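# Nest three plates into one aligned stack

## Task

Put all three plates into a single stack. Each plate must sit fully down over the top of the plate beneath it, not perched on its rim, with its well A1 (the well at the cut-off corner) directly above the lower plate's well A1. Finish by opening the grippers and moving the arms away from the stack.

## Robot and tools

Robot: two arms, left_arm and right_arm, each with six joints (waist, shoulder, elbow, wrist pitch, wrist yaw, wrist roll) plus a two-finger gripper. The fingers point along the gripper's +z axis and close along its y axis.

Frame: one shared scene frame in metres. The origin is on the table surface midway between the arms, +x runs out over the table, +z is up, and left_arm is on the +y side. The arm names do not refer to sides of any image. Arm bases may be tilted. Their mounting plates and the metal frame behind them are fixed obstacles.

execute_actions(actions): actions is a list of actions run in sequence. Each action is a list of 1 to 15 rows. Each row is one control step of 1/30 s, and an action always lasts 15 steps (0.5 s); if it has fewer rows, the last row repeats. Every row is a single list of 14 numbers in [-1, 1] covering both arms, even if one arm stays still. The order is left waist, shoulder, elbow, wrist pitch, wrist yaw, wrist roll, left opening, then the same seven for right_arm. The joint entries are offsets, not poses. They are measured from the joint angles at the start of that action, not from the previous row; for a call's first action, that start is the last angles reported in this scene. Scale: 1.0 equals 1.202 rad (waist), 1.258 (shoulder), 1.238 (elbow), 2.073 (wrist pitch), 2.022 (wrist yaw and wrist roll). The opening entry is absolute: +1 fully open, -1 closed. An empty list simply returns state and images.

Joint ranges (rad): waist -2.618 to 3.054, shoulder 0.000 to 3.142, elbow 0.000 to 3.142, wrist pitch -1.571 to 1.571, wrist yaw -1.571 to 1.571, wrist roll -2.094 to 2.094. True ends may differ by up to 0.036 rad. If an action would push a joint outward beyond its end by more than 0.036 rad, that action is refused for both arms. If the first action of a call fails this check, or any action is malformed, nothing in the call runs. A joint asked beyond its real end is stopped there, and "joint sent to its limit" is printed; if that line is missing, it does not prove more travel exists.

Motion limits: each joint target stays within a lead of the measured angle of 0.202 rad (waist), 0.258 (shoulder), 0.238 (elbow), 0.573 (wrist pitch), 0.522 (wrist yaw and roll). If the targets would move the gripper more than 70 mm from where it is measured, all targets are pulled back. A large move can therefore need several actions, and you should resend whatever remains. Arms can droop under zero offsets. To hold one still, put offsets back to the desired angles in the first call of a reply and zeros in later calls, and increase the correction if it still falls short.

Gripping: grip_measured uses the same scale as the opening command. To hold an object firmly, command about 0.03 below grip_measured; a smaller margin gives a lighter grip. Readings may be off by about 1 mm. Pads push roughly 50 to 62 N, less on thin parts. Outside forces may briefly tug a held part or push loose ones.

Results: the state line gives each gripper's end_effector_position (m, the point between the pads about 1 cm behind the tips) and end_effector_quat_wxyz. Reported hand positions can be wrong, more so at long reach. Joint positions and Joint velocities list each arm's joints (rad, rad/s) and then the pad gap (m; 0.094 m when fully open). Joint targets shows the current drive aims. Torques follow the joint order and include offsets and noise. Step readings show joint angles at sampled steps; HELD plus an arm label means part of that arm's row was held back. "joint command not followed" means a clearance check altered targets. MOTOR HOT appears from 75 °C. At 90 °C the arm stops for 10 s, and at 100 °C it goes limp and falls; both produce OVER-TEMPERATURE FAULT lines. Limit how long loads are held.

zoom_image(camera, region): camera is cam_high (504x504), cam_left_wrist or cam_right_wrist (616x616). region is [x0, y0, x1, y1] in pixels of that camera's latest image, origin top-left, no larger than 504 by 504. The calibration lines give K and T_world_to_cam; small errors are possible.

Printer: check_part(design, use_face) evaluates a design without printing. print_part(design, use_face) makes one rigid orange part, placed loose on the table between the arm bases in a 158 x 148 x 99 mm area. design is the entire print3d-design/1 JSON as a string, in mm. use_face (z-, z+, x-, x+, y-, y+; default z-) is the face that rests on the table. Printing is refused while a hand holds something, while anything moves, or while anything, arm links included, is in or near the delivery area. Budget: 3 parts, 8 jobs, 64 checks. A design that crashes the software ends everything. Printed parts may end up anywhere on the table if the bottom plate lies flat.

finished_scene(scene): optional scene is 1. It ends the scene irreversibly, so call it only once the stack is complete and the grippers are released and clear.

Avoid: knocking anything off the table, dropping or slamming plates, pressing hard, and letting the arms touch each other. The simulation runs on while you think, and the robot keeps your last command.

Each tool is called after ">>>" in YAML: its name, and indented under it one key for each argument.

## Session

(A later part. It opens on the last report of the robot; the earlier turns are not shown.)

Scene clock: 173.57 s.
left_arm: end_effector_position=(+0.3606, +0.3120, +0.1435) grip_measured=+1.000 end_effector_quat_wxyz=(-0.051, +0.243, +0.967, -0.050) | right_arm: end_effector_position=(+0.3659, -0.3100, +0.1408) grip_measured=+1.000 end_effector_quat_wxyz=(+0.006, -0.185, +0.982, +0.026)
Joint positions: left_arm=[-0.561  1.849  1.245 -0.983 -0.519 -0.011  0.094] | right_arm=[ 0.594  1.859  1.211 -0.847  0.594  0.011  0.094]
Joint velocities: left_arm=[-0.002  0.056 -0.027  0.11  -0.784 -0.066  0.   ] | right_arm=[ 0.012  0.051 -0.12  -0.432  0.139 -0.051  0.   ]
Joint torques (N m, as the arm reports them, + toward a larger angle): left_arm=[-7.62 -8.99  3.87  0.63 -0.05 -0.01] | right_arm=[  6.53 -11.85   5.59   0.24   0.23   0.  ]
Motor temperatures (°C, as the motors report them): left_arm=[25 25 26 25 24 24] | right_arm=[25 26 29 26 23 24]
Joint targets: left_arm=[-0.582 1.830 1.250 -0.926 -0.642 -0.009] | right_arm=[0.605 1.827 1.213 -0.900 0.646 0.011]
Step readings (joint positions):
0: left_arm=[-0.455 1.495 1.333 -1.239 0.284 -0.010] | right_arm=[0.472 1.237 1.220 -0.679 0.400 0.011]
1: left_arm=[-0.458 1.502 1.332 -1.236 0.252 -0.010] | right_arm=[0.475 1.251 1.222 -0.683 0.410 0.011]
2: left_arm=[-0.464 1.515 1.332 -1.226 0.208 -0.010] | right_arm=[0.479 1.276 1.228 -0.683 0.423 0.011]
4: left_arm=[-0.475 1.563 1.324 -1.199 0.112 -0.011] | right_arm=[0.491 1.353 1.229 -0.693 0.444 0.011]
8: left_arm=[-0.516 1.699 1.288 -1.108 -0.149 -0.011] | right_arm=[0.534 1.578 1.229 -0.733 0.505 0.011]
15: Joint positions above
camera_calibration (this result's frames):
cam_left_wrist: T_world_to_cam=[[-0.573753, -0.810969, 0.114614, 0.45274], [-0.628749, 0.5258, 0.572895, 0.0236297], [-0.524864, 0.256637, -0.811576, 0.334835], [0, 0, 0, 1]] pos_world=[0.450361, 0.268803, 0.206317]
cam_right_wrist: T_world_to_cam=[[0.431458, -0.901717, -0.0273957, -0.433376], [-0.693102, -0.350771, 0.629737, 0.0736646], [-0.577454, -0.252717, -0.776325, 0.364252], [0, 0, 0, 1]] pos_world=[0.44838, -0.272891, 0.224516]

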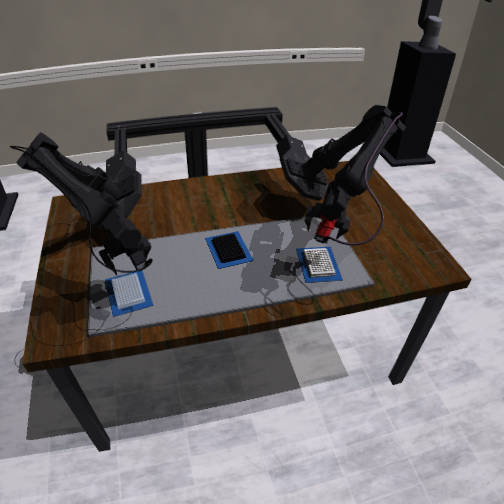

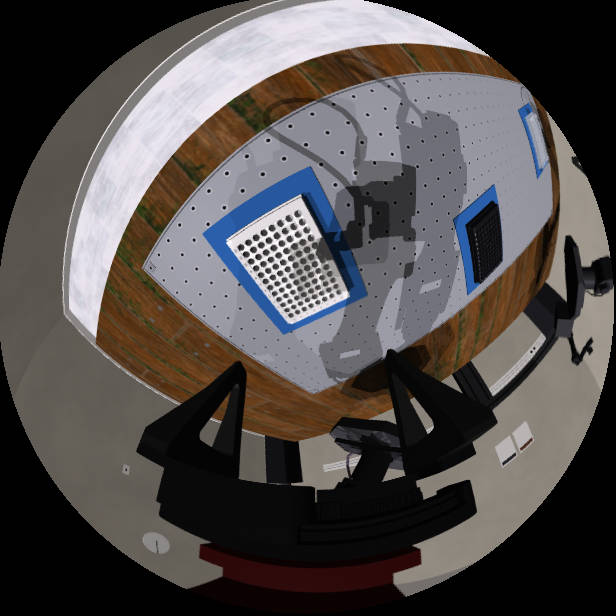

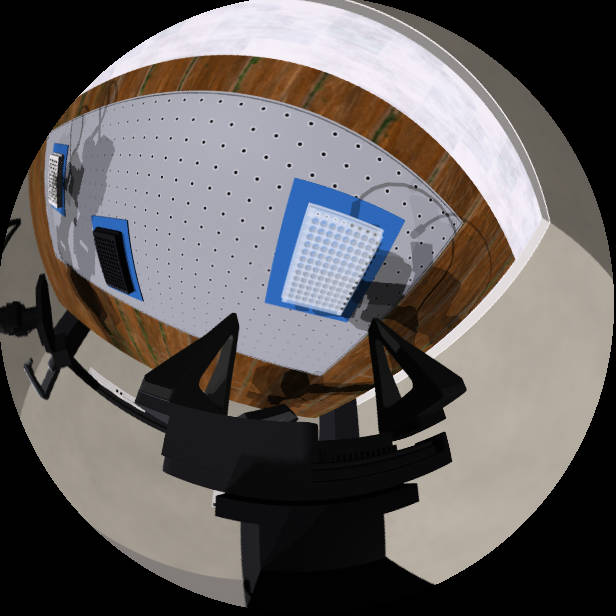

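>>> execute_actions:
  actions:
    - [[-0.03,-0.02,0.004,0.028,-0.065,-0.24,1,0.015,-0.03,0.002,-0.026,0.03,0.18,1]]

>>> execute_actions:
  actions: []

Scene clock: 183.20 s.
left_arm: end_effector_position=(+0.3773, +0.3228, +0.1445) grip_measured=+1.000 end_effector_quat_wxyz=(-0.016, +0.013, +1.000, +0.007) | right_arm: end_effector_position=(+0.3645, -0.3239, +0.1453) grip_measured=+1.000 end_effector_quat_wxyz=(+0.004, -0.019, +1.000, +0.001)
Joint positions: left_arm=[-0.576  1.848  1.244 -0.946 -0.638 -0.472  0.094] | right_arm=[ 0.595  1.839  1.21  -0.883  0.643  0.356  0.094]
Joint velocities: left_arm=[-0.007  0.012 -0.007 -0.11   0.007 -0.212  0.   ] | right_arm=[ 0.002 -0.017  0.002  0.081  0.051  0.037  0.   ]
Joint torques (N m, as the arm reports them, + toward a larger angle): left_arm=[-7.9  -9.28  3.73  0.6  -0.11 -0.09] | right_arm=[ 7.25 -9.84  5.17 -0.05  0.11  0.11]
Motor temperatures (°C, as the motors report them): left_arm=[25 27 26 25 24 24] | right_arm=[26 27 29 26 23 24]
Joint targets: left_arm=[-0.598 1.824 1.250 -0.925 -0.650 -0.497] | right_arm=[0.612 1.821 1.214 -0.901 0.654 0.375]
Step readings (joint positions):
0: left_arm=[-0.562 1.848 1.244 -0.949 -0.634 -0.011] | right_arm=[0.594 1.839 1.210 -0.882 0.638 0.011]
1: left_arm=[-0.564 1.848 1.244 -0.949 -0.635 -0.079] | right_arm=[0.595 1.839 1.210 -0.882 0.639 0.062]
2: left_arm=[-0.566 1.848 1.244 -0.948 -0.637 -0.162] | right_arm=[0.595 1.839 1.210 -0.883 0.640 0.124]
4: left_arm=[-0.572 1.848 1.244 -0.946 -0.638 -0.281] | right_arm=[0.595 1.839 1.210 -0.883 0.642 0.213]
8: left_arm=[-0.576 1.848 1.244 -0.946 -0.638 -0.405] | right_arm=[0.595 1.839 1.210 -0.883 0.643 0.305]
15: Joint positions above
camera_calibration (this result's frames):
cam_left_wrist: T_world_to_cam=[[-0.151523, -0.988153, -0.0243853, 0.388883], [-0.823482, 0.11255, 0.556066, 0.237166], [-0.546734, 0.104338, -0.83078, 0.401757], [0, 0, 0, 1]] pos_world=[0.473881, 0.315665, 0.211375]
cam_right_wrist: T_world_to_cam=[[0.111385, -0.993602, 0.0186714, -0.364911], [-0.762673, -0.0734214, 0.642604, 0.178283], [-0.637121, -0.0858163, -0.765971, 0.437706], [0, 0, 0, 1]] pos_world=[0.455489, -0.311925, 0.227518]

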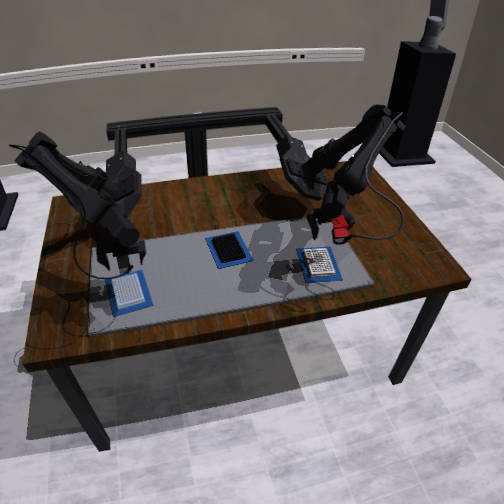

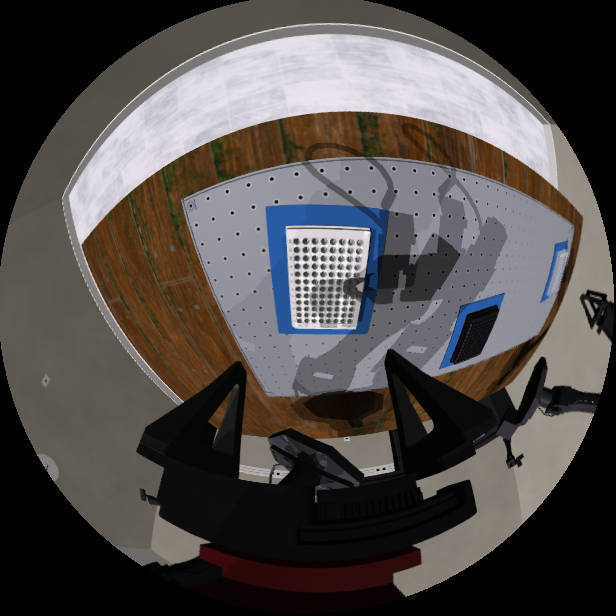

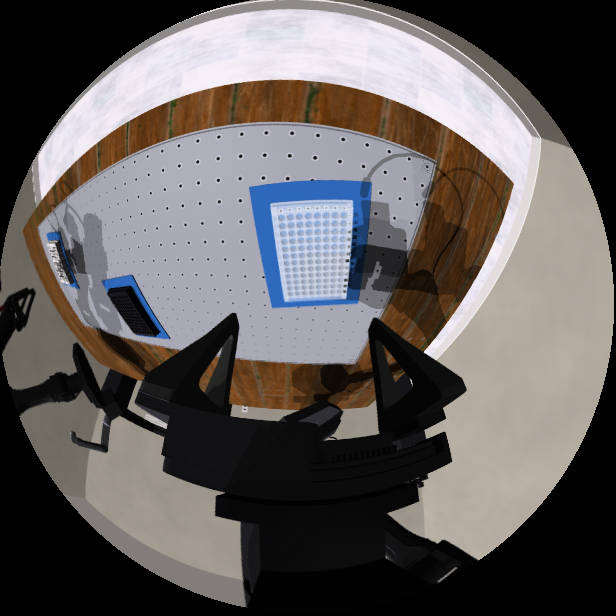

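Scene clock: 183.20 s.
left_arm: end_effector_position=(+0.3773, +0.3228, +0.1445) grip_measured=+1.000 end_effector_quat_wxyz=(-0.016, +0.013, +1.000, +0.007) | right_arm: end_effector_position=(+0.3645, -0.3239, +0.1453) grip_measured=+1.000 end_effector_quat_wxyz=(+0.004, -0.019, +1.000, +0.001)
Joint positions: left_arm=[-0.576  1.848  1.244 -0.946 -0.638 -0.472  0.094] | right_arm=[ 0.595  1.839  1.21  -0.883  0.643  0.356  0.094]
Joint velocities: left_arm=[-0.007  0.012 -0.007 -0.11   0.007 -0.212  0.   ] | right_arm=[ 0.002 -0.017  0.002  0.081  0.051  0.037  0.   ]
Joint torques (N m, as the arm reports them, + toward a larger angle): left_arm=[-7.9  -9.28  3.73  0.6  -0.11 -0.09] | right_arm=[ 7.25 -9.84  5.17 -0.05  0.11  0.11]
Motor temperatures (°C, as the motors report them): left_arm=[25 27 26 25 24 24] | right_arm=[26 27 29 26 23 24]
Joint targets: left_arm=[-0.598 1.824 1.250 -0.925 -0.650 -0.497] | right_arm=[0.612 1.821 1.214 -0.901 0.654 0.375]
camera_calibration (this result's frames):
cam_left_wrist: T_world_to_cam=[[-0.151523, -0.988153, -0.0243853, 0.388883], [-0.823482, 0.11255, 0.556066, 0.237166], [-0.546734, 0.104338, -0.83078, 0.401757], [0, 0, 0, 1]] pos_world=[0.473881, 0.315665, 0.211375]
cam_right_wrist: T_world_to_cam=[[0.111385, -0.993602, 0.0186714, -0.364911], [-0.762673, -0.0734214, 0.642604, 0.178283], [-0.637121, -0.0858163, -0.765971, 0.437706], [0, 0, 0, 1]] pos_world=[0.455489, -0.311925, 0.227518]

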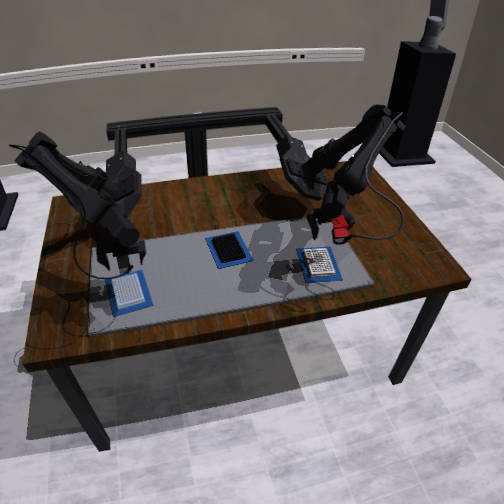

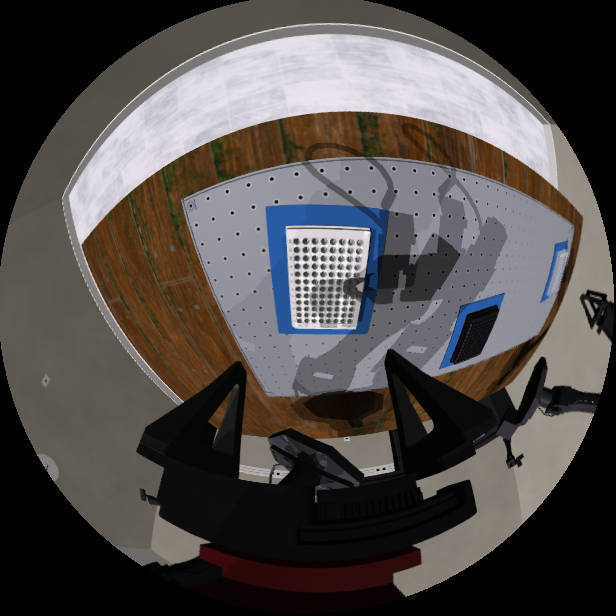

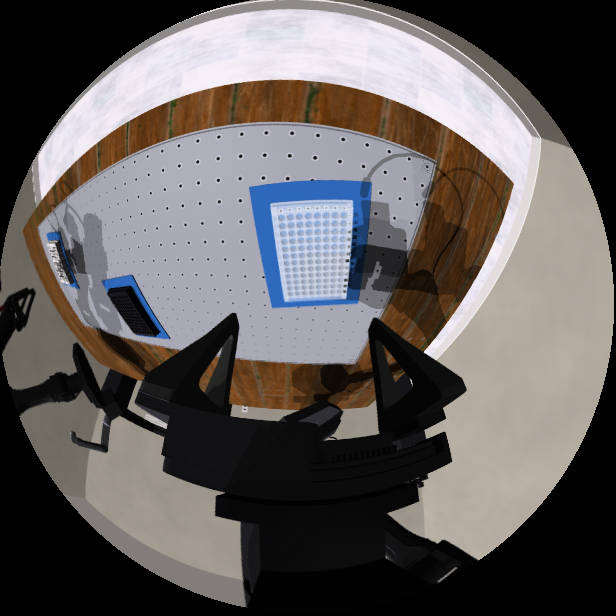

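>>> zoom_image:
  camera: "cam_left_wrist"
  region: [250, 190, 410, 350]

>>> zoom_image:
  camera: "cam_right_wrist"
  region: [235, 165, 395, 325]

>>> zoom_image:
  camera: "cam_high"
  region: [190, 215, 270, 280]

Region (250, 190, 410, 350) of cam_left_wrist's 616x616 image, scaled by 3.150, with more detail than that image has.

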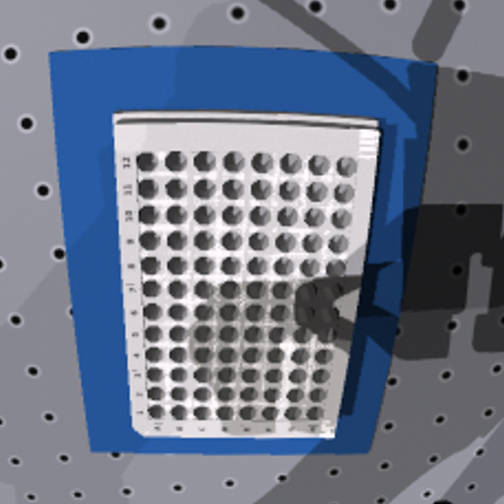

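Region (235, 165, 395, 325) of cam_right_wrist's 616x616 image, scaled by 3.150, with more detail than that image has.

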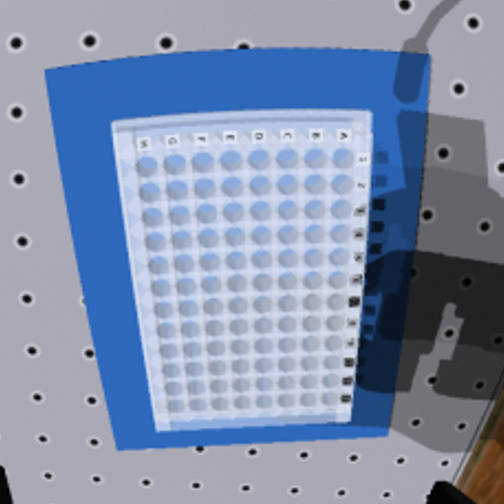

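Region (190, 215, 270, 280) of cam_high's 504x504 image, scaled by 6.300, with more detail than that image has; it fills the top 410 rows of this view, and the rest is white.

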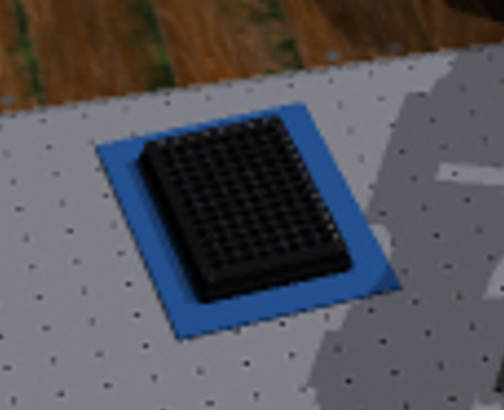

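>>> execute_actions:
  actions:
    - [[0.02,0.024,-0.029,0.052,0,0.03,1,-0.036,0.015,-0.03,0.047,0,-0.045,1],[0.02,0.024,-0.029,0.052,0,0.03,1,-0.036,0.015,-0.03,0.047,0,-0.045,1],[0.02,0.024,-0.029,0.052,0,0.03,1,-0.036,0.015,-0.03,0.047,0,-0.045,1],[0.04,0.048,-0.058,0.105,0,0.067,1,-0.072,0.03,-0.06,0.094,-0.004,-0.09,1],[0.04,0.048,-0.058,0.105,0,0.067,1,-0.072,0.03,-0.06,0.094,-0.004,-0.09,1],[0.04,0.048,-0.058,0.105,0,0.067,1,-0.072,0.03,-0.06,0.094,-0.004,-0.09,1],[0.06,0.071,-0.086,0.157,0,0.1,1,-0.108,0.045,-0.09,0.14,-0.007,-0.135,1],[0.06,0.071,-0.086,0.157,0,0.1,1,-0.108,0.045,-0.09,0.14,-0.007,-0.135,1],[0.06,0.071,-0.086,0.157,0,0.1,1,-0.108,0.045,-0.09,0.14,-0.007,-0.135,1],[0.081,0.095,-0.115,0.209,0.001,0.134,1,-0.144,0.06,-0.12,0.187,-0.009,-0.179,1]]

Scene clock: 282.70 s.
left_arm: end_effector_position=(+0.3700, +0.3130, +0.0666) grip_measured=+1.000 end_effector_quat_wxyz=(-0.016, +0.060, +0.998, +0.009) | right_arm: end_effector_position=(+0.3627, -0.3459, +0.0698) grip_measured=+1.000 end_effector_quat_wxyz=(-0.005, -0.069, +0.998, -0.008)
Joint positions: left_arm=[-0.467  1.975  1.103 -0.599 -0.638 -0.244  0.094] | right_arm=[ 0.413  1.912  1.079 -0.572  0.637  0.048  0.094]
Joint velocities: left_arm=[ 0.007  0.012 -0.046  0.33  -0.007  0.256  0.   ] | right_arm=[-0.037  0.017 -0.071  0.227 -0.11  -0.418  0.   ]
Joint torques (N m, as the arm reports them, + toward a larger angle): left_arm=[-7.3  -8.48  2.83  0.75  0.02  0.01] | right_arm=[ 6.48 -8.88  2.93  0.43 -0.14 -0.03]
Motor temperatures (°C, as the motors report them): left_arm=[27 29 27 25 24 24] | right_arm=[28 30 29 24 23 24]
Joint targets: left_arm=[-0.478 1.968 1.102 -0.512 -0.636 -0.201] | right_arm=[0.422 1.915 1.061 -0.495 0.625 -0.006]
Step readings (joint positions):
0: left_arm=[-0.576 1.848 1.244 -0.946 -0.638 -0.489] | right_arm=[0.595 1.839 1.210 -0.883 0.643 0.369]
1: left_arm=[-0.573 1.850 1.240 -0.935 -0.638 -0.479] | right_arm=[0.591 1.839 1.207 -0.875 0.643 0.355]
2: left_arm=[-0.567 1.852 1.233 -0.918 -0.638 -0.467] | right_arm=[0.584 1.839 1.205 -0.860 0.642 0.337]
4: left_arm=[-0.551 1.866 1.217 -0.881 -0.638 -0.438] | right_arm=[0.560 1.844 1.196 -0.825 0.642 0.300]
8: left_arm=[-0.511 1.913 1.166 -0.766 -0.638 -0.361] | right_arm=[0.492 1.866 1.151 -0.718 0.640 0.200]
15: Joint positions above
camera_calibration (this result's frames):
cam_left_wrist: T_world_to_cam=[[-0.244581, -0.96924, -0.0274659, 0.404963], [-0.808999, 0.188366, 0.556811, 0.246509], [-0.53451, 0.158405, -0.830185, 0.312633], [0, 0, 0, 1]] pos_world=[0.465577, 0.29655, 0.133407]
cam_right_wrist: T_world_to_cam=[[0.210105, -0.977055, 0.03493, -0.416401], [-0.740538, -0.135715, 0.658168, 0.193136], [-0.638326, -0.164152, -0.75206, 0.349232], [0, 0, 0, 1]] pos_world=[0.453436, -0.323308, 0.150072]

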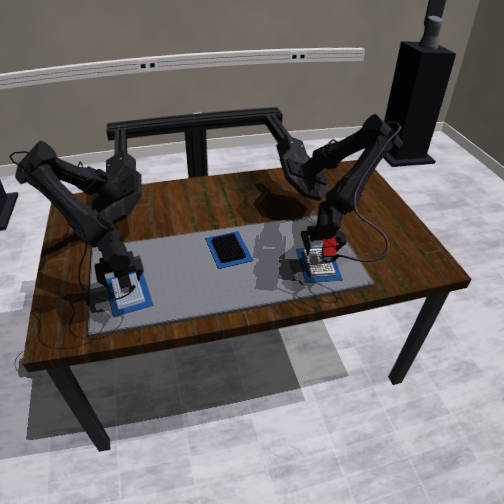

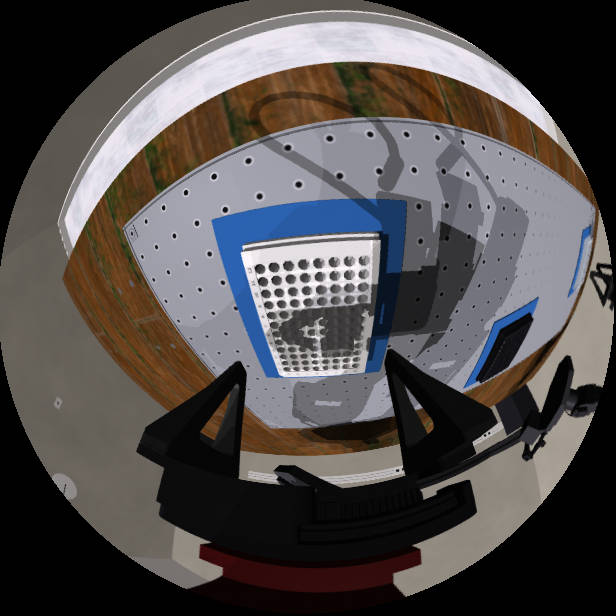

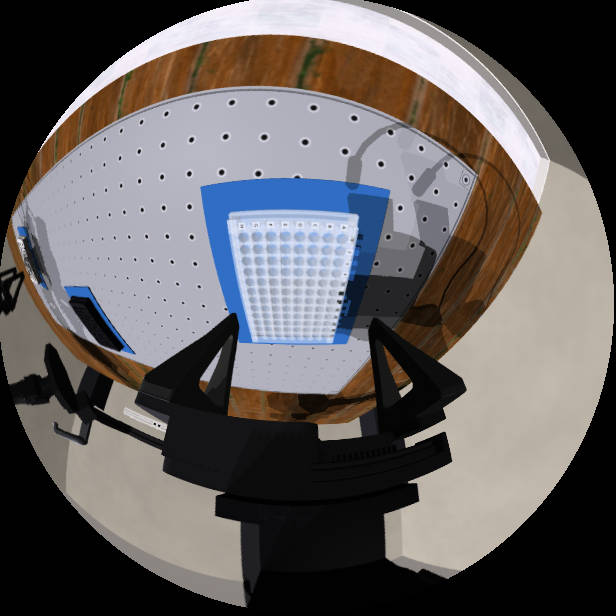

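>>> execute_actions:
  actions: []

Scene clock: 284.47 s.
left_arm: end_effector_position=(+0.3822, +0.3085, +0.0663) grip_measured=+1.000 end_effector_quat_wxyz=(+0.008, +0.060, +0.998, +0.002) | right_arm: end_effector_position=(+0.3742, -0.3435, +0.0697) grip_measured=+1.000 end_effector_quat_wxyz=(+0.017, -0.076, +0.997, -0.005)
Joint positions: left_arm=[-0.467  1.975  1.102 -0.537 -0.638 -0.208  0.094] | right_arm=[ 0.413  1.912  1.078 -0.515  0.634  0.     0.094]
Joint velocities: left_arm=[ 0.002  0.007 -0.037  0.022 -0.007  0.066  0.   ] | right_arm=[ 0.002  0.002  0.012 -0.051 -0.022  0.007  0.   ]
Joint torques (N m, as the arm reports them, + toward a larger angle): left_arm=[-7.2  -8.43  2.71  0.71  0.03  0.02] | right_arm=[ 6.47 -8.76  3.05  0.32 -0.09 -0.08]
Motor temperatures (°C, as the motors report them): left_arm=[27 29 27 25 24 24] | right_arm=[28 30 28 24 23 24]
Joint targets: left_arm=[-0.479 1.968 1.102 -0.513 -0.636 -0.201] | right_arm=[0.421 1.914 1.061 -0.495 0.625 -0.006]
camera_calibration (this result's frames):
cam_left_wrist: T_world_to_cam=[[-0.243487, -0.969641, -0.0225896, 0.402975], [-0.833875, 0.197386, 0.515453, 0.266819], [-0.495345, 0.144343, -0.85662, 0.310763], [0, 0, 0, 1]] pos_world=[0.474548, 0.293218, 0.137776]
cam_right_wrist: T_world_to_cam=[[0.223003, -0.9742, 0.0347076, -0.420293], [-0.766392, -0.153209, 0.623835, 0.208151], [-0.602422, -0.165717, -0.780785, 0.344986], [0, 0, 0, 1]] pos_world=[0.461079, -0.320389, 0.154095]

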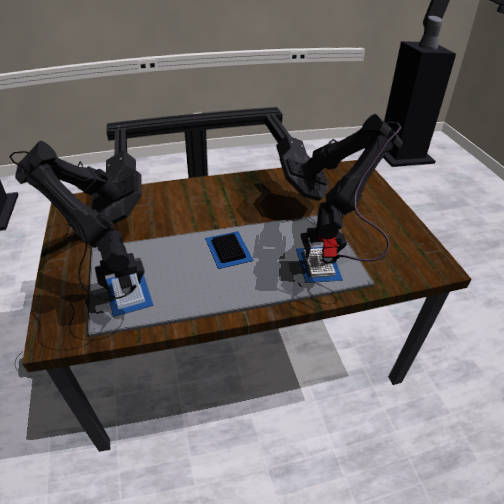

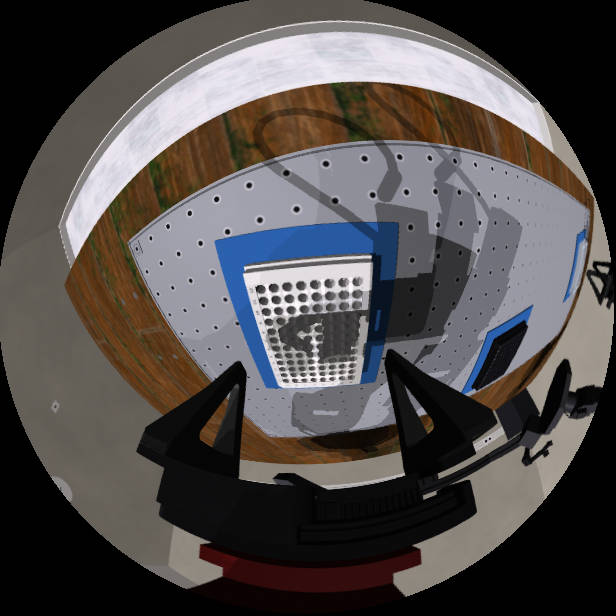

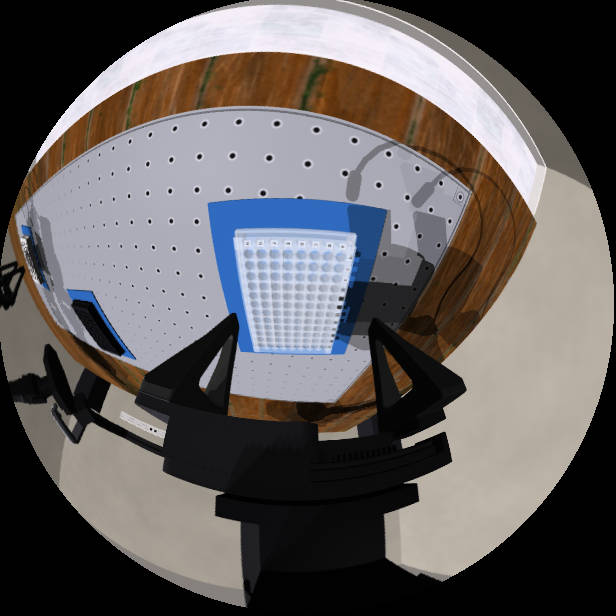

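>>> execute_actions:
  actions:
    - [[-0.003,0.004,-0.003,0.016,0.006,0.006,1,0.002,0.017,-0.029,0.019,-0.010,-0.005,1]]

Scene clock: 294.63 s.
left_arm: end_effector_position=(+0.3837, +0.3070, +0.0664) grip_measured=+1.000 end_effector_quat_wxyz=(+0.011, +0.060, +0.998, -0.001) | right_arm: end_effector_position=(+0.3762, -0.3396, +0.0675) grip_measured=+1.000 end_effector_quat_wxyz=(+0.020, -0.075, +0.997, +0.000)
Joint positions: left_arm=[-0.467  1.975  1.102 -0.528 -0.633 -0.202  0.094] | right_arm=[ 0.413  1.921  1.078 -0.497  0.624 -0.004  0.094]
Joint velocities: left_arm=[-0.002 -0.012  0.007  0.007  0.037  0.007  0.   ] | right_arm=[-0.017  0.002  0.012  0.066 -0.037 -0.007  0.   ]
Joint torques (N m, as the arm reports them, + toward a larger angle): left_arm=[-6.49 -7.26  2.46  0.72  0.08  0.03] | right_arm=[ 6.01 -7.86  1.77  0.36 -0.12 -0.07]
Motor temperatures (°C, as the motors report them): left_arm=[27 29 26 25 24 24] | right_arm=[28 30 28 24 23 24]
Joint targets: left_arm=[-0.471 1.980 1.098 -0.503 -0.626 -0.195] | right_arm=[0.416 1.933 1.042 -0.476 0.614 -0.010]
Step readings (joint positions):
0: left_arm=[-0.467 1.975 1.102 -0.537 -0.638 -0.208] | right_arm=[0.413 1.912 1.078 -0.515 0.634 0.000]
1: left_arm=[-0.467 1.975 1.102 -0.536 -0.638 -0.207] | right_arm=[0.413 1.913 1.078 -0.513 0.633 -0.001]
2: left_arm=[-0.467 1.975 1.102 -0.534 -0.637 -0.206] | right_arm=[0.413 1.914 1.078 -0.510 0.631 -0.001]
4: left_arm=[-0.467 1.975 1.102 -0.532 -0.635 -0.204] | right_arm=[0.413 1.918 1.078 -0.504 0.628 -0.002]
8: left_arm=[-0.467 1.975 1.102 -0.529 -0.633 -0.203] | right_arm=[0.413 1.921 1.078 -0.500 0.625 -0.003]
15: Joint positions above
camera_calibration (this result's frames):
cam_left_wrist: T_world_to_cam=[[-0.244019, -0.969626, -0.0167228, 0.401688], [-0.836302, 0.201674, 0.50983, 0.268318], [-0.490972, 0.138394, -0.860112, 0.312114], [0, 0, 0, 1]] pos_world=[0.475654, 0.29218, 0.138373]
cam_right_wrist: T_world_to_cam=[[0.221496, -0.974842, 0.0249617, -0.415895], [-0.770389, -0.159233, 0.61737, 0.211514], [-0.597863, -0.155975, -0.786277, 0.346972], [0, 0, 0, 1]] pos_world=[0.46251, -0.317633, 0.152615]

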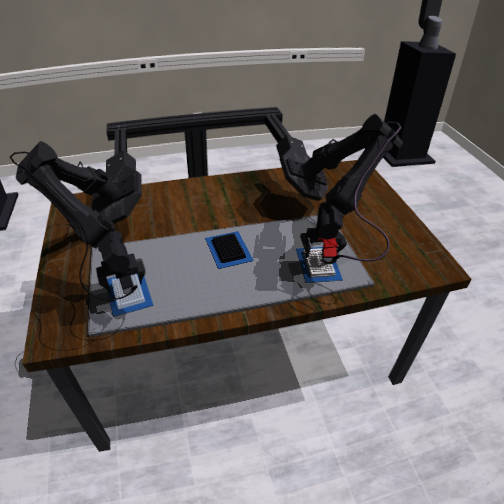

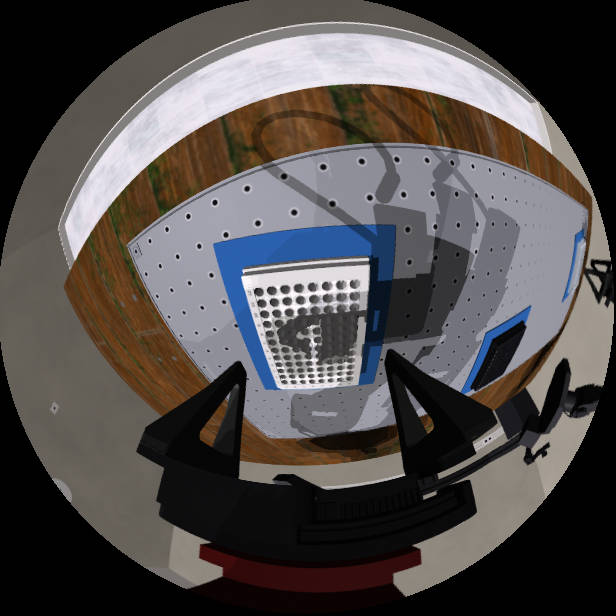

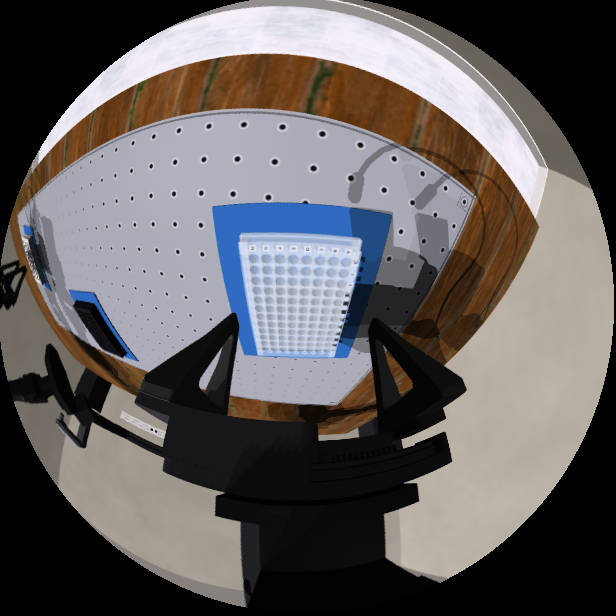

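>>> execute_actions:
  actions:
    - [[0.018,0.026,-0.014,0.036,0.007,0.016,1,-0.017,0.035,-0.043,0.034,-0.008,-0.016,1]]

Scene clock: 321.40 s.
left_arm: end_effector_position=(+0.3811, +0.3092, +0.0501) grip_measured=+1.000 end_effector_quat_wxyz=(+0.003, +0.058, +0.998, -0.001) | right_arm: end_effector_position=(+0.3642, -0.3366, +0.0495) grip_measured=+1.000 end_effector_quat_wxyz=(+0.006, -0.086, +0.996, +0.000)
Joint positions: left_arm=[-0.435  2.008  1.09  -0.479 -0.625 -0.177  0.094] | right_arm=[ 0.393  1.958  1.046 -0.449  0.617 -0.028  0.094]
Joint velocities: left_arm=[-0.017  0.002 -0.007  0.037 -0.007 -0.081  0.   ] | right_arm=[-0.022 -0.002 -0.002 -0.007 -0.007 -0.081  0.   ]
Joint torques (N m, as the arm reports them, + toward a larger angle): left_arm=[-7.24 -7.8   2.12  0.69  0.06  0.02] | right_arm=[ 5.82 -8.4   2.52  0.31 -0.12 -0.01]
Motor temperatures (°C, as the motors report them): left_arm=[27 28 26 25 24 24] | right_arm=[28 29 27 24 23 24]
Joint targets: left_arm=[-0.446 2.008 1.085 -0.453 -0.618 -0.170] | right_arm=[0.393 1.965 1.025 -0.426 0.608 -0.036]
Step readings (joint positions):
0: left_arm=[-0.467 1.975 1.102 -0.527 -0.632 -0.202] | right_arm=[0.413 1.921 1.078 -0.496 0.624 -0.004]
1: left_arm=[-0.465 1.978 1.101 -0.522 -0.631 -0.198] | right_arm=[0.412 1.923 1.075 -0.488 0.623 -0.007]
2: left_arm=[-0.460 1.983 1.100 -0.511 -0.629 -0.193] | right_arm=[0.409 1.928 1.071 -0.475 0.622 -0.012]
4: left_arm=[-0.447 1.996 1.098 -0.495 -0.628 -0.187] | right_arm=[0.401 1.942 1.061 -0.461 0.621 -0.018]
8: left_arm=[-0.435 2.008 1.091 -0.487 -0.627 -0.181] | right_arm=[0.393 1.958 1.046 -0.457 0.618 -0.025]
15: Joint positions above
camera_calibration (this result's frames):
cam_left_wrist: T_world_to_cam=[[-0.240719, -0.970472, -0.0154464, 0.40184], [-0.829525, 0.197444, 0.522403, 0.272126], [-0.503927, 0.138566, -0.852559, 0.301069], [0, 0, 0, 1]] pos_world=[0.474183, 0.294527, 0.120726]
cam_right_wrist: T_world_to_cam=[[0.242974, -0.969809, 0.0208473, -0.41581], [-0.748533, -0.17378, 0.639921, 0.199912], [-0.616979, -0.171089, -0.768158, 0.32717], [0, 0, 0, 1]] pos_world=[0.452528, -0.312541, 0.132059]

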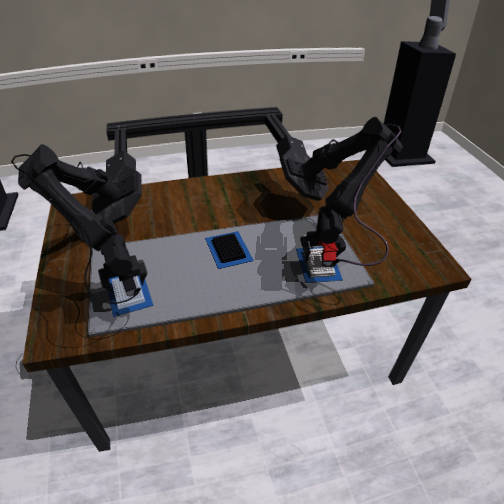

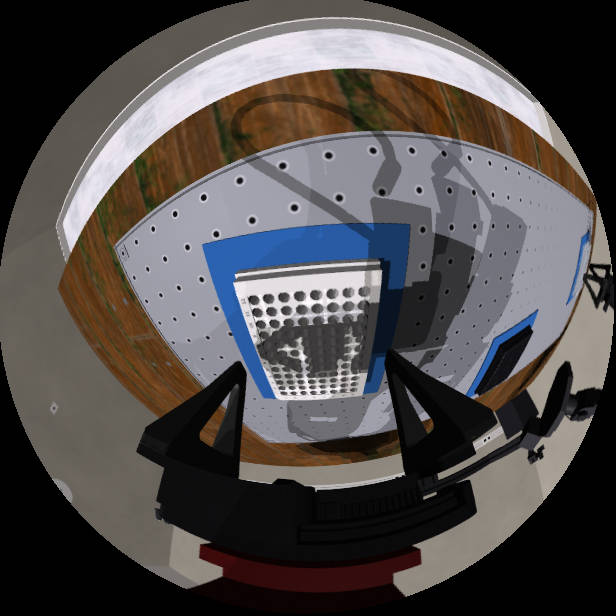

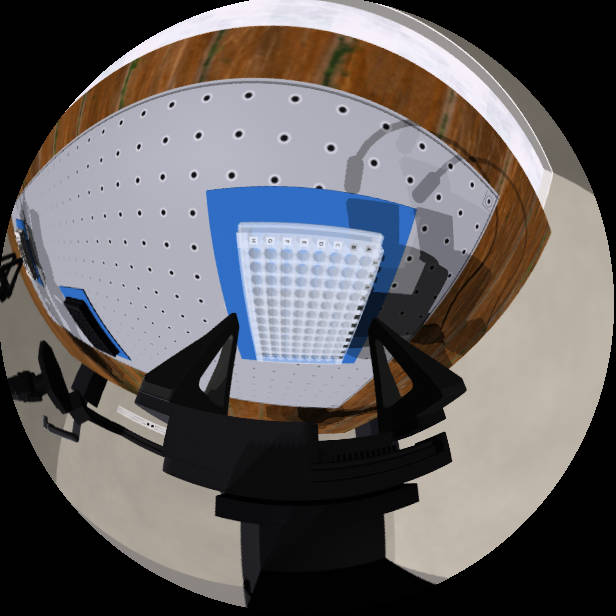

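>>> execute_actions:
  actions:
    - [[0.016,0.029,-0.015,0.047,0.012,0.026,1,-0.025,0.037,-0.026,0.045,-0.007,-0.015,1]]

>>> zoom_image:
  camera: "cam_high"
  region: [280, 220, 370, 290]

>>> zoom_image:
  camera: "cam_high"
  region: [80, 250, 170, 320]

Scene clock: 336.77 s.
left_arm: end_effector_position=(+0.3806, +0.3077, +0.0333) grip_measured=+1.000 end_effector_quat_wxyz=(+0.003, +0.063, +0.998, -0.006) | right_arm: end_effector_position=(+0.3690, -0.3385, +0.0338) grip_measured=+1.000 end_effector_quat_wxyz=(+0.010, -0.076, +0.997, -0.001)
Joint positions: left_arm=[-0.406  2.043  1.077 -0.409 -0.609 -0.132  0.094] | right_arm=[ 0.361  1.996  1.046 -0.379  0.613 -0.052  0.094]
Joint velocities: left_arm=[-0.002  0.002  0.002 -0.007 -0.007 -0.037  0.   ] | right_arm=[-0.007  0.007 -0.017  0.007  0.022 -0.037  0.   ]
Joint torques (N m, as the arm reports them, + toward a larger angle): left_arm=[-7.19 -8.    1.91  0.7   0.09  0.03] | right_arm=[ 5.9  -8.53  1.53  0.31 -0.08 -0.04]
Motor temperatures (°C, as the motors report them): left_arm=[27 29 26 25 24 24] | right_arm=[28 30 27 24 23 24]
Joint targets: left_arm=[-0.416 2.044 1.072 -0.382 -0.601 -0.124] | right_arm=[0.363 2.004 1.013 -0.356 0.603 -0.059]
Step readings (joint positions):
0: left_arm=[-0.435 2.008 1.090 -0.477 -0.625 -0.176] | right_arm=[0.393 1.958 1.046 -0.447 0.617 -0.030]
1: left_arm=[-0.433 2.010 1.089 -0.469 -0.623 -0.169] | right_arm=[0.391 1.961 1.046 -0.440 0.616 -0.033]
2: left_arm=[-0.429 2.016 1.088 -0.455 -0.619 -0.161] | right_arm=[0.386 1.968 1.046 -0.425 0.615 -0.037]
4: left_arm=[-0.416 2.031 1.086 -0.432 -0.615 -0.150] | right_arm=[0.373 1.984 1.046 -0.404 0.614 -0.043]
8: left_arm=[-0.406 2.043 1.078 -0.420 -0.611 -0.139] | right_arm=[0.361 1.996 1.046 -0.391 0.614 -0.048]
15: Joint positions above
camera_calibration (this result's frames):
cam_left_wrist: T_world_to_cam=[[-0.249055, -0.968477, -0.0048753, 0.402216], [-0.826815, 0.209998, 0.521803, 0.275826], [-0.50433, 0.133988, -0.853052, 0.288285], [0, 0, 0, 1]] pos_world=[0.473622, 0.292987, 0.103956]
cam_right_wrist: T_world_to_cam=[[0.222881, -0.974532, 0.0247272, -0.41276], [-0.757443, -0.157153, 0.633706, 0.22232], [-0.613681, -0.159971, -0.773179, 0.320462], [0, 0, 0, 1]] pos_world=[0.457053, -0.316045, 0.117096]

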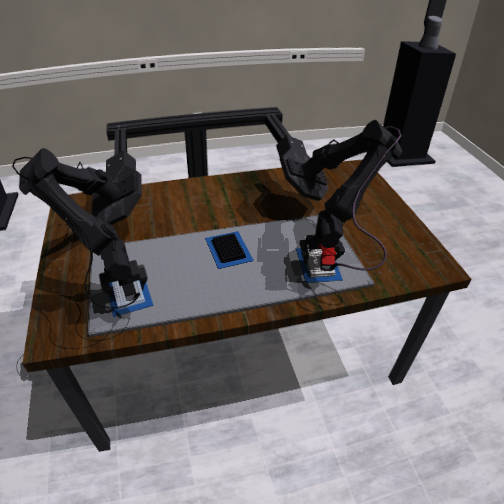

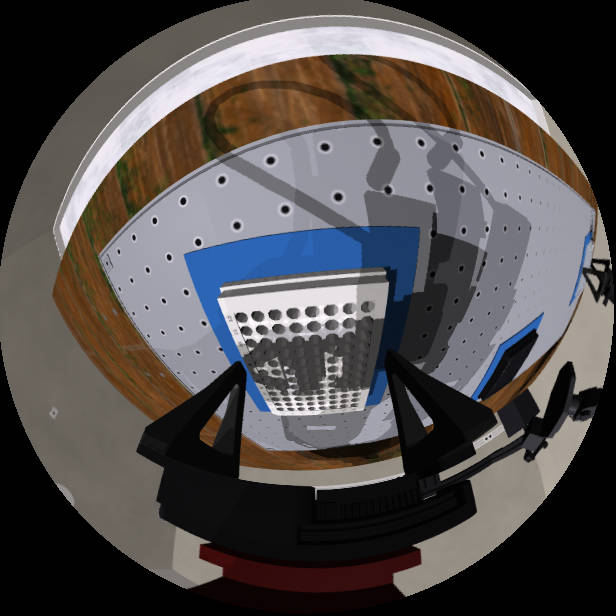

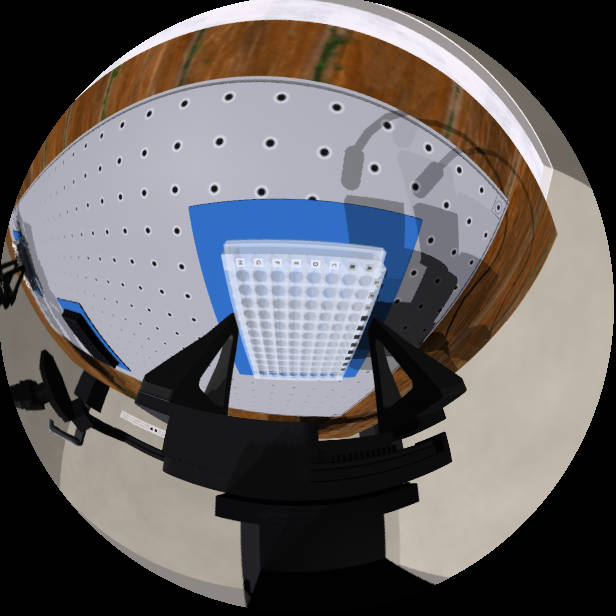

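Region (280, 220, 370, 290) of cam_high's 504x504 image, scaled by 5.600, with more detail than that image has.

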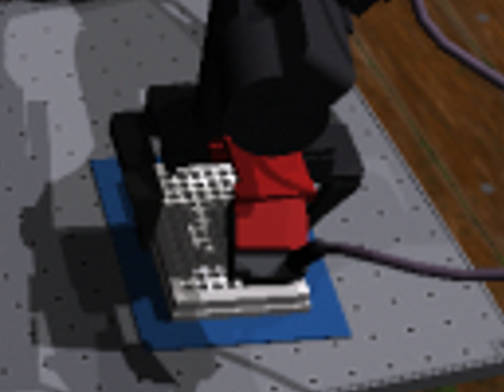

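Region (80, 250, 170, 320) of cam_high's 504x504 image, scaled by 5.600, with more detail than that image has.

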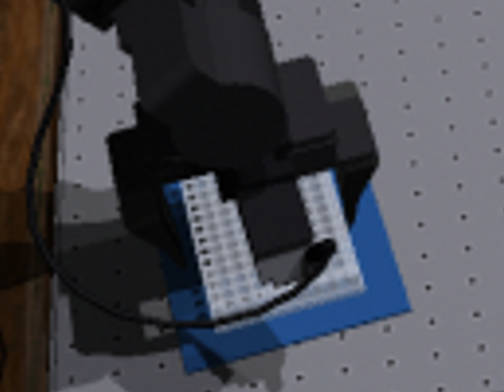

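>>> execute_actions:
  actions:
    - [[-0.008,0.001,-0.004,0.013,0.004,0.004,0.9,0.002,0.006,-0.027,0.011,-0.005,-0.003,0.9],[-0.008,0.001,-0.004,0.013,0.004,0.004,0.9,0.002,0.006,-0.027,0.011,-0.005,-0.003,0.9],[-0.008,0.001,-0.004,0.013,0.004,0.004,0.9,0.002,0.006,-0.027,0.011,-0.005,-0.003,0.9],[-0.008,0.001,-0.004,0.013,0.004,0.004,0.84,0.002,0.006,-0.027,0.011,-0.005,-0.003,0.84],[-0.008,0.001,-0.004,0.013,0.004,0.004,0.84,0.002,0.006,-0.027,0.011,-0.005,-0.003,0.84],[-0.008,0.001,-0.004,0.013,0.004,0.004,0.84,0.002,0.006,-0.027,0.011,-0.005,-0.003,0.84],[-0.008,0.001,-0.004,0.013,0.004,0.004,0.8,0.002,0.006,-0.027,0.011,-0.005,-0.003,0.8],[-0.008,0.001,-0.004,0.013,0.004,0.004,0.8,0.002,0.006,-0.027,0.011,-0.005,-0.003,0.8],[-0.008,0.001,-0.004,0.013,0.004,0.004,0.77,0.002,0.006,-0.027,0.011,-0.005,-0.003,0.77],[-0.008,0.001,-0.004,0.013,0.004,0.004,0.77,0.002,0.006,-0.027,0.011,-0.005,-0.003,0.77],[-0.008,0.001,-0.004,0.013,0.004,0.004,0.74,0.002,0.006,-0.027,0.011,-0.005,-0.003,0.74]]

Scene clock: 352.23 s.
left_arm: end_effector_position=(+0.3811, +0.3075, +0.0333) grip_measured=+0.746 end_effector_quat_wxyz=(+0.004, +0.063, +0.998, -0.006) | right_arm: end_effector_position=(+0.3696, -0.3378, +0.0339) grip_measured=+0.755 end_effector_quat_wxyz=(+0.011, -0.075, +0.997, +0.001)
Joint positions: left_arm=[-0.406  2.043  1.077 -0.406 -0.609 -0.131  0.082] | right_arm=[ 0.361  1.996  1.046 -0.376  0.61  -0.052  0.082]
Joint velocities: left_arm=[-0.002 -0.002 -0.002 -0.081  0.007 -0.007  0.001] | right_arm=[-0.022 -0.007 -0.002  0.007  0.037 -0.007 -0.   ]
Joint torques (N m, as the arm reports them, + toward a larger angle): left_arm=[-7.15 -7.94  2.    0.7   0.1   0.03] | right_arm=[ 6.09 -8.6   1.47  0.3  -0.08 -0.05]
Motor temperatures (°C, as the motors report them): left_arm=[27 29 26 25 24 24] | right_arm=[28 30 27 24 23 24]
Joint targets: left_arm=[-0.416 2.045 1.072 -0.382 -0.601 -0.124] | right_arm=[0.364 2.004 1.012 -0.356 0.603 -0.058]
Step readings (joint positions):
0: left_arm=[-0.406 2.043 1.077 -0.406 -0.609 -0.131] | right_arm=[0.361 1.996 1.046 -0.376 0.613 -0.052]
1: left_arm=[-0.406 2.043 1.077 -0.406 -0.609 -0.131] | right_arm=[0.361 1.996 1.046 -0.376 0.613 -0.052]
2: left_arm=[-0.406 2.043 1.077 -0.406 -0.609 -0.131] | right_arm=[0.361 1.996 1.046 -0.376 0.612 -0.052]
4: left_arm=[-0.406 2.043 1.077 -0.406 -0.609 -0.131] | right_arm=[0.361 1.996 1.046 -0.376 0.611 -0.052]
8: left_arm=[-0.406 2.043 1.077 -0.406 -0.609 -0.131] | right_arm=[0.361 1.996 1.046 -0.376 0.610 -0.052]
15: Joint positions above
camera_calibration (this result's frames):
cam_left_wrist: T_world_to_cam=[[-0.249394, -0.968392, -0.00448589, 0.402235], [-0.827795, 0.210777, 0.519932, 0.276513], [-0.502552, 0.133381, -0.854196, 0.288139], [0, 0, 0, 1]] pos_world=[0.474015, 0.292806, 0.104163]
cam_right_wrist: T_world_to_cam=[[0.22194, -0.974821, 0.0216154, -0.41188], [-0.758946, -0.158788, 0.631496, 0.222947], [-0.612163, -0.156559, -0.775078, 0.321602], [0, 0, 0, 1]] pos_world=[0.457491, -0.315758, 0.117379]

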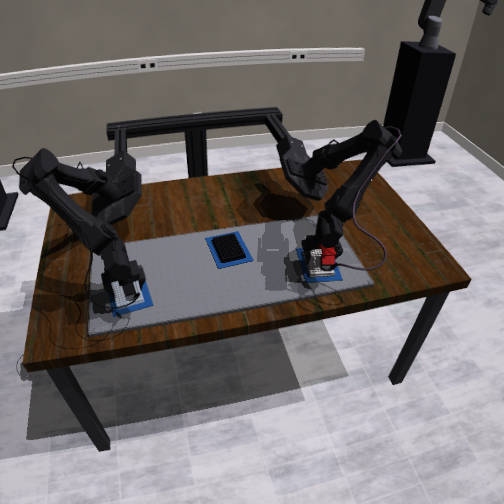

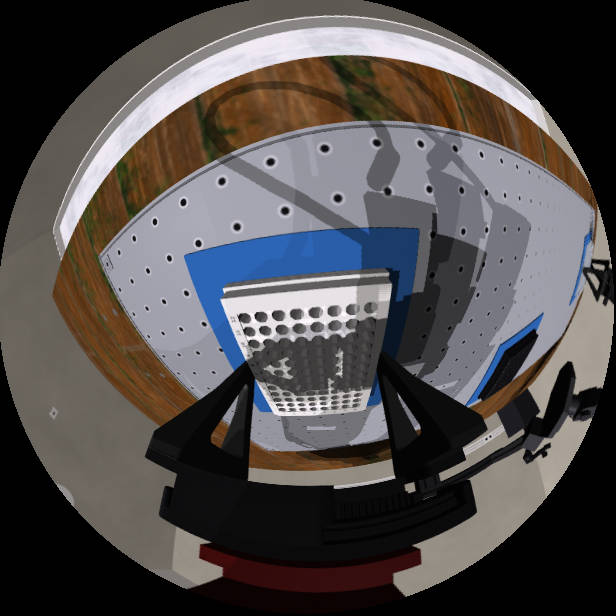

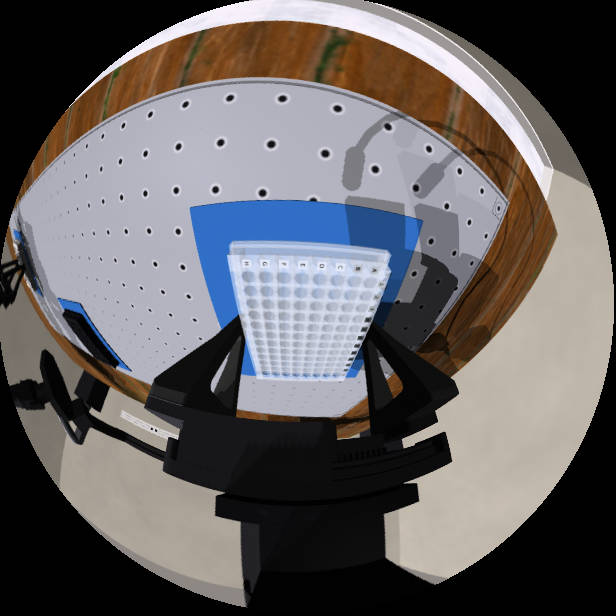

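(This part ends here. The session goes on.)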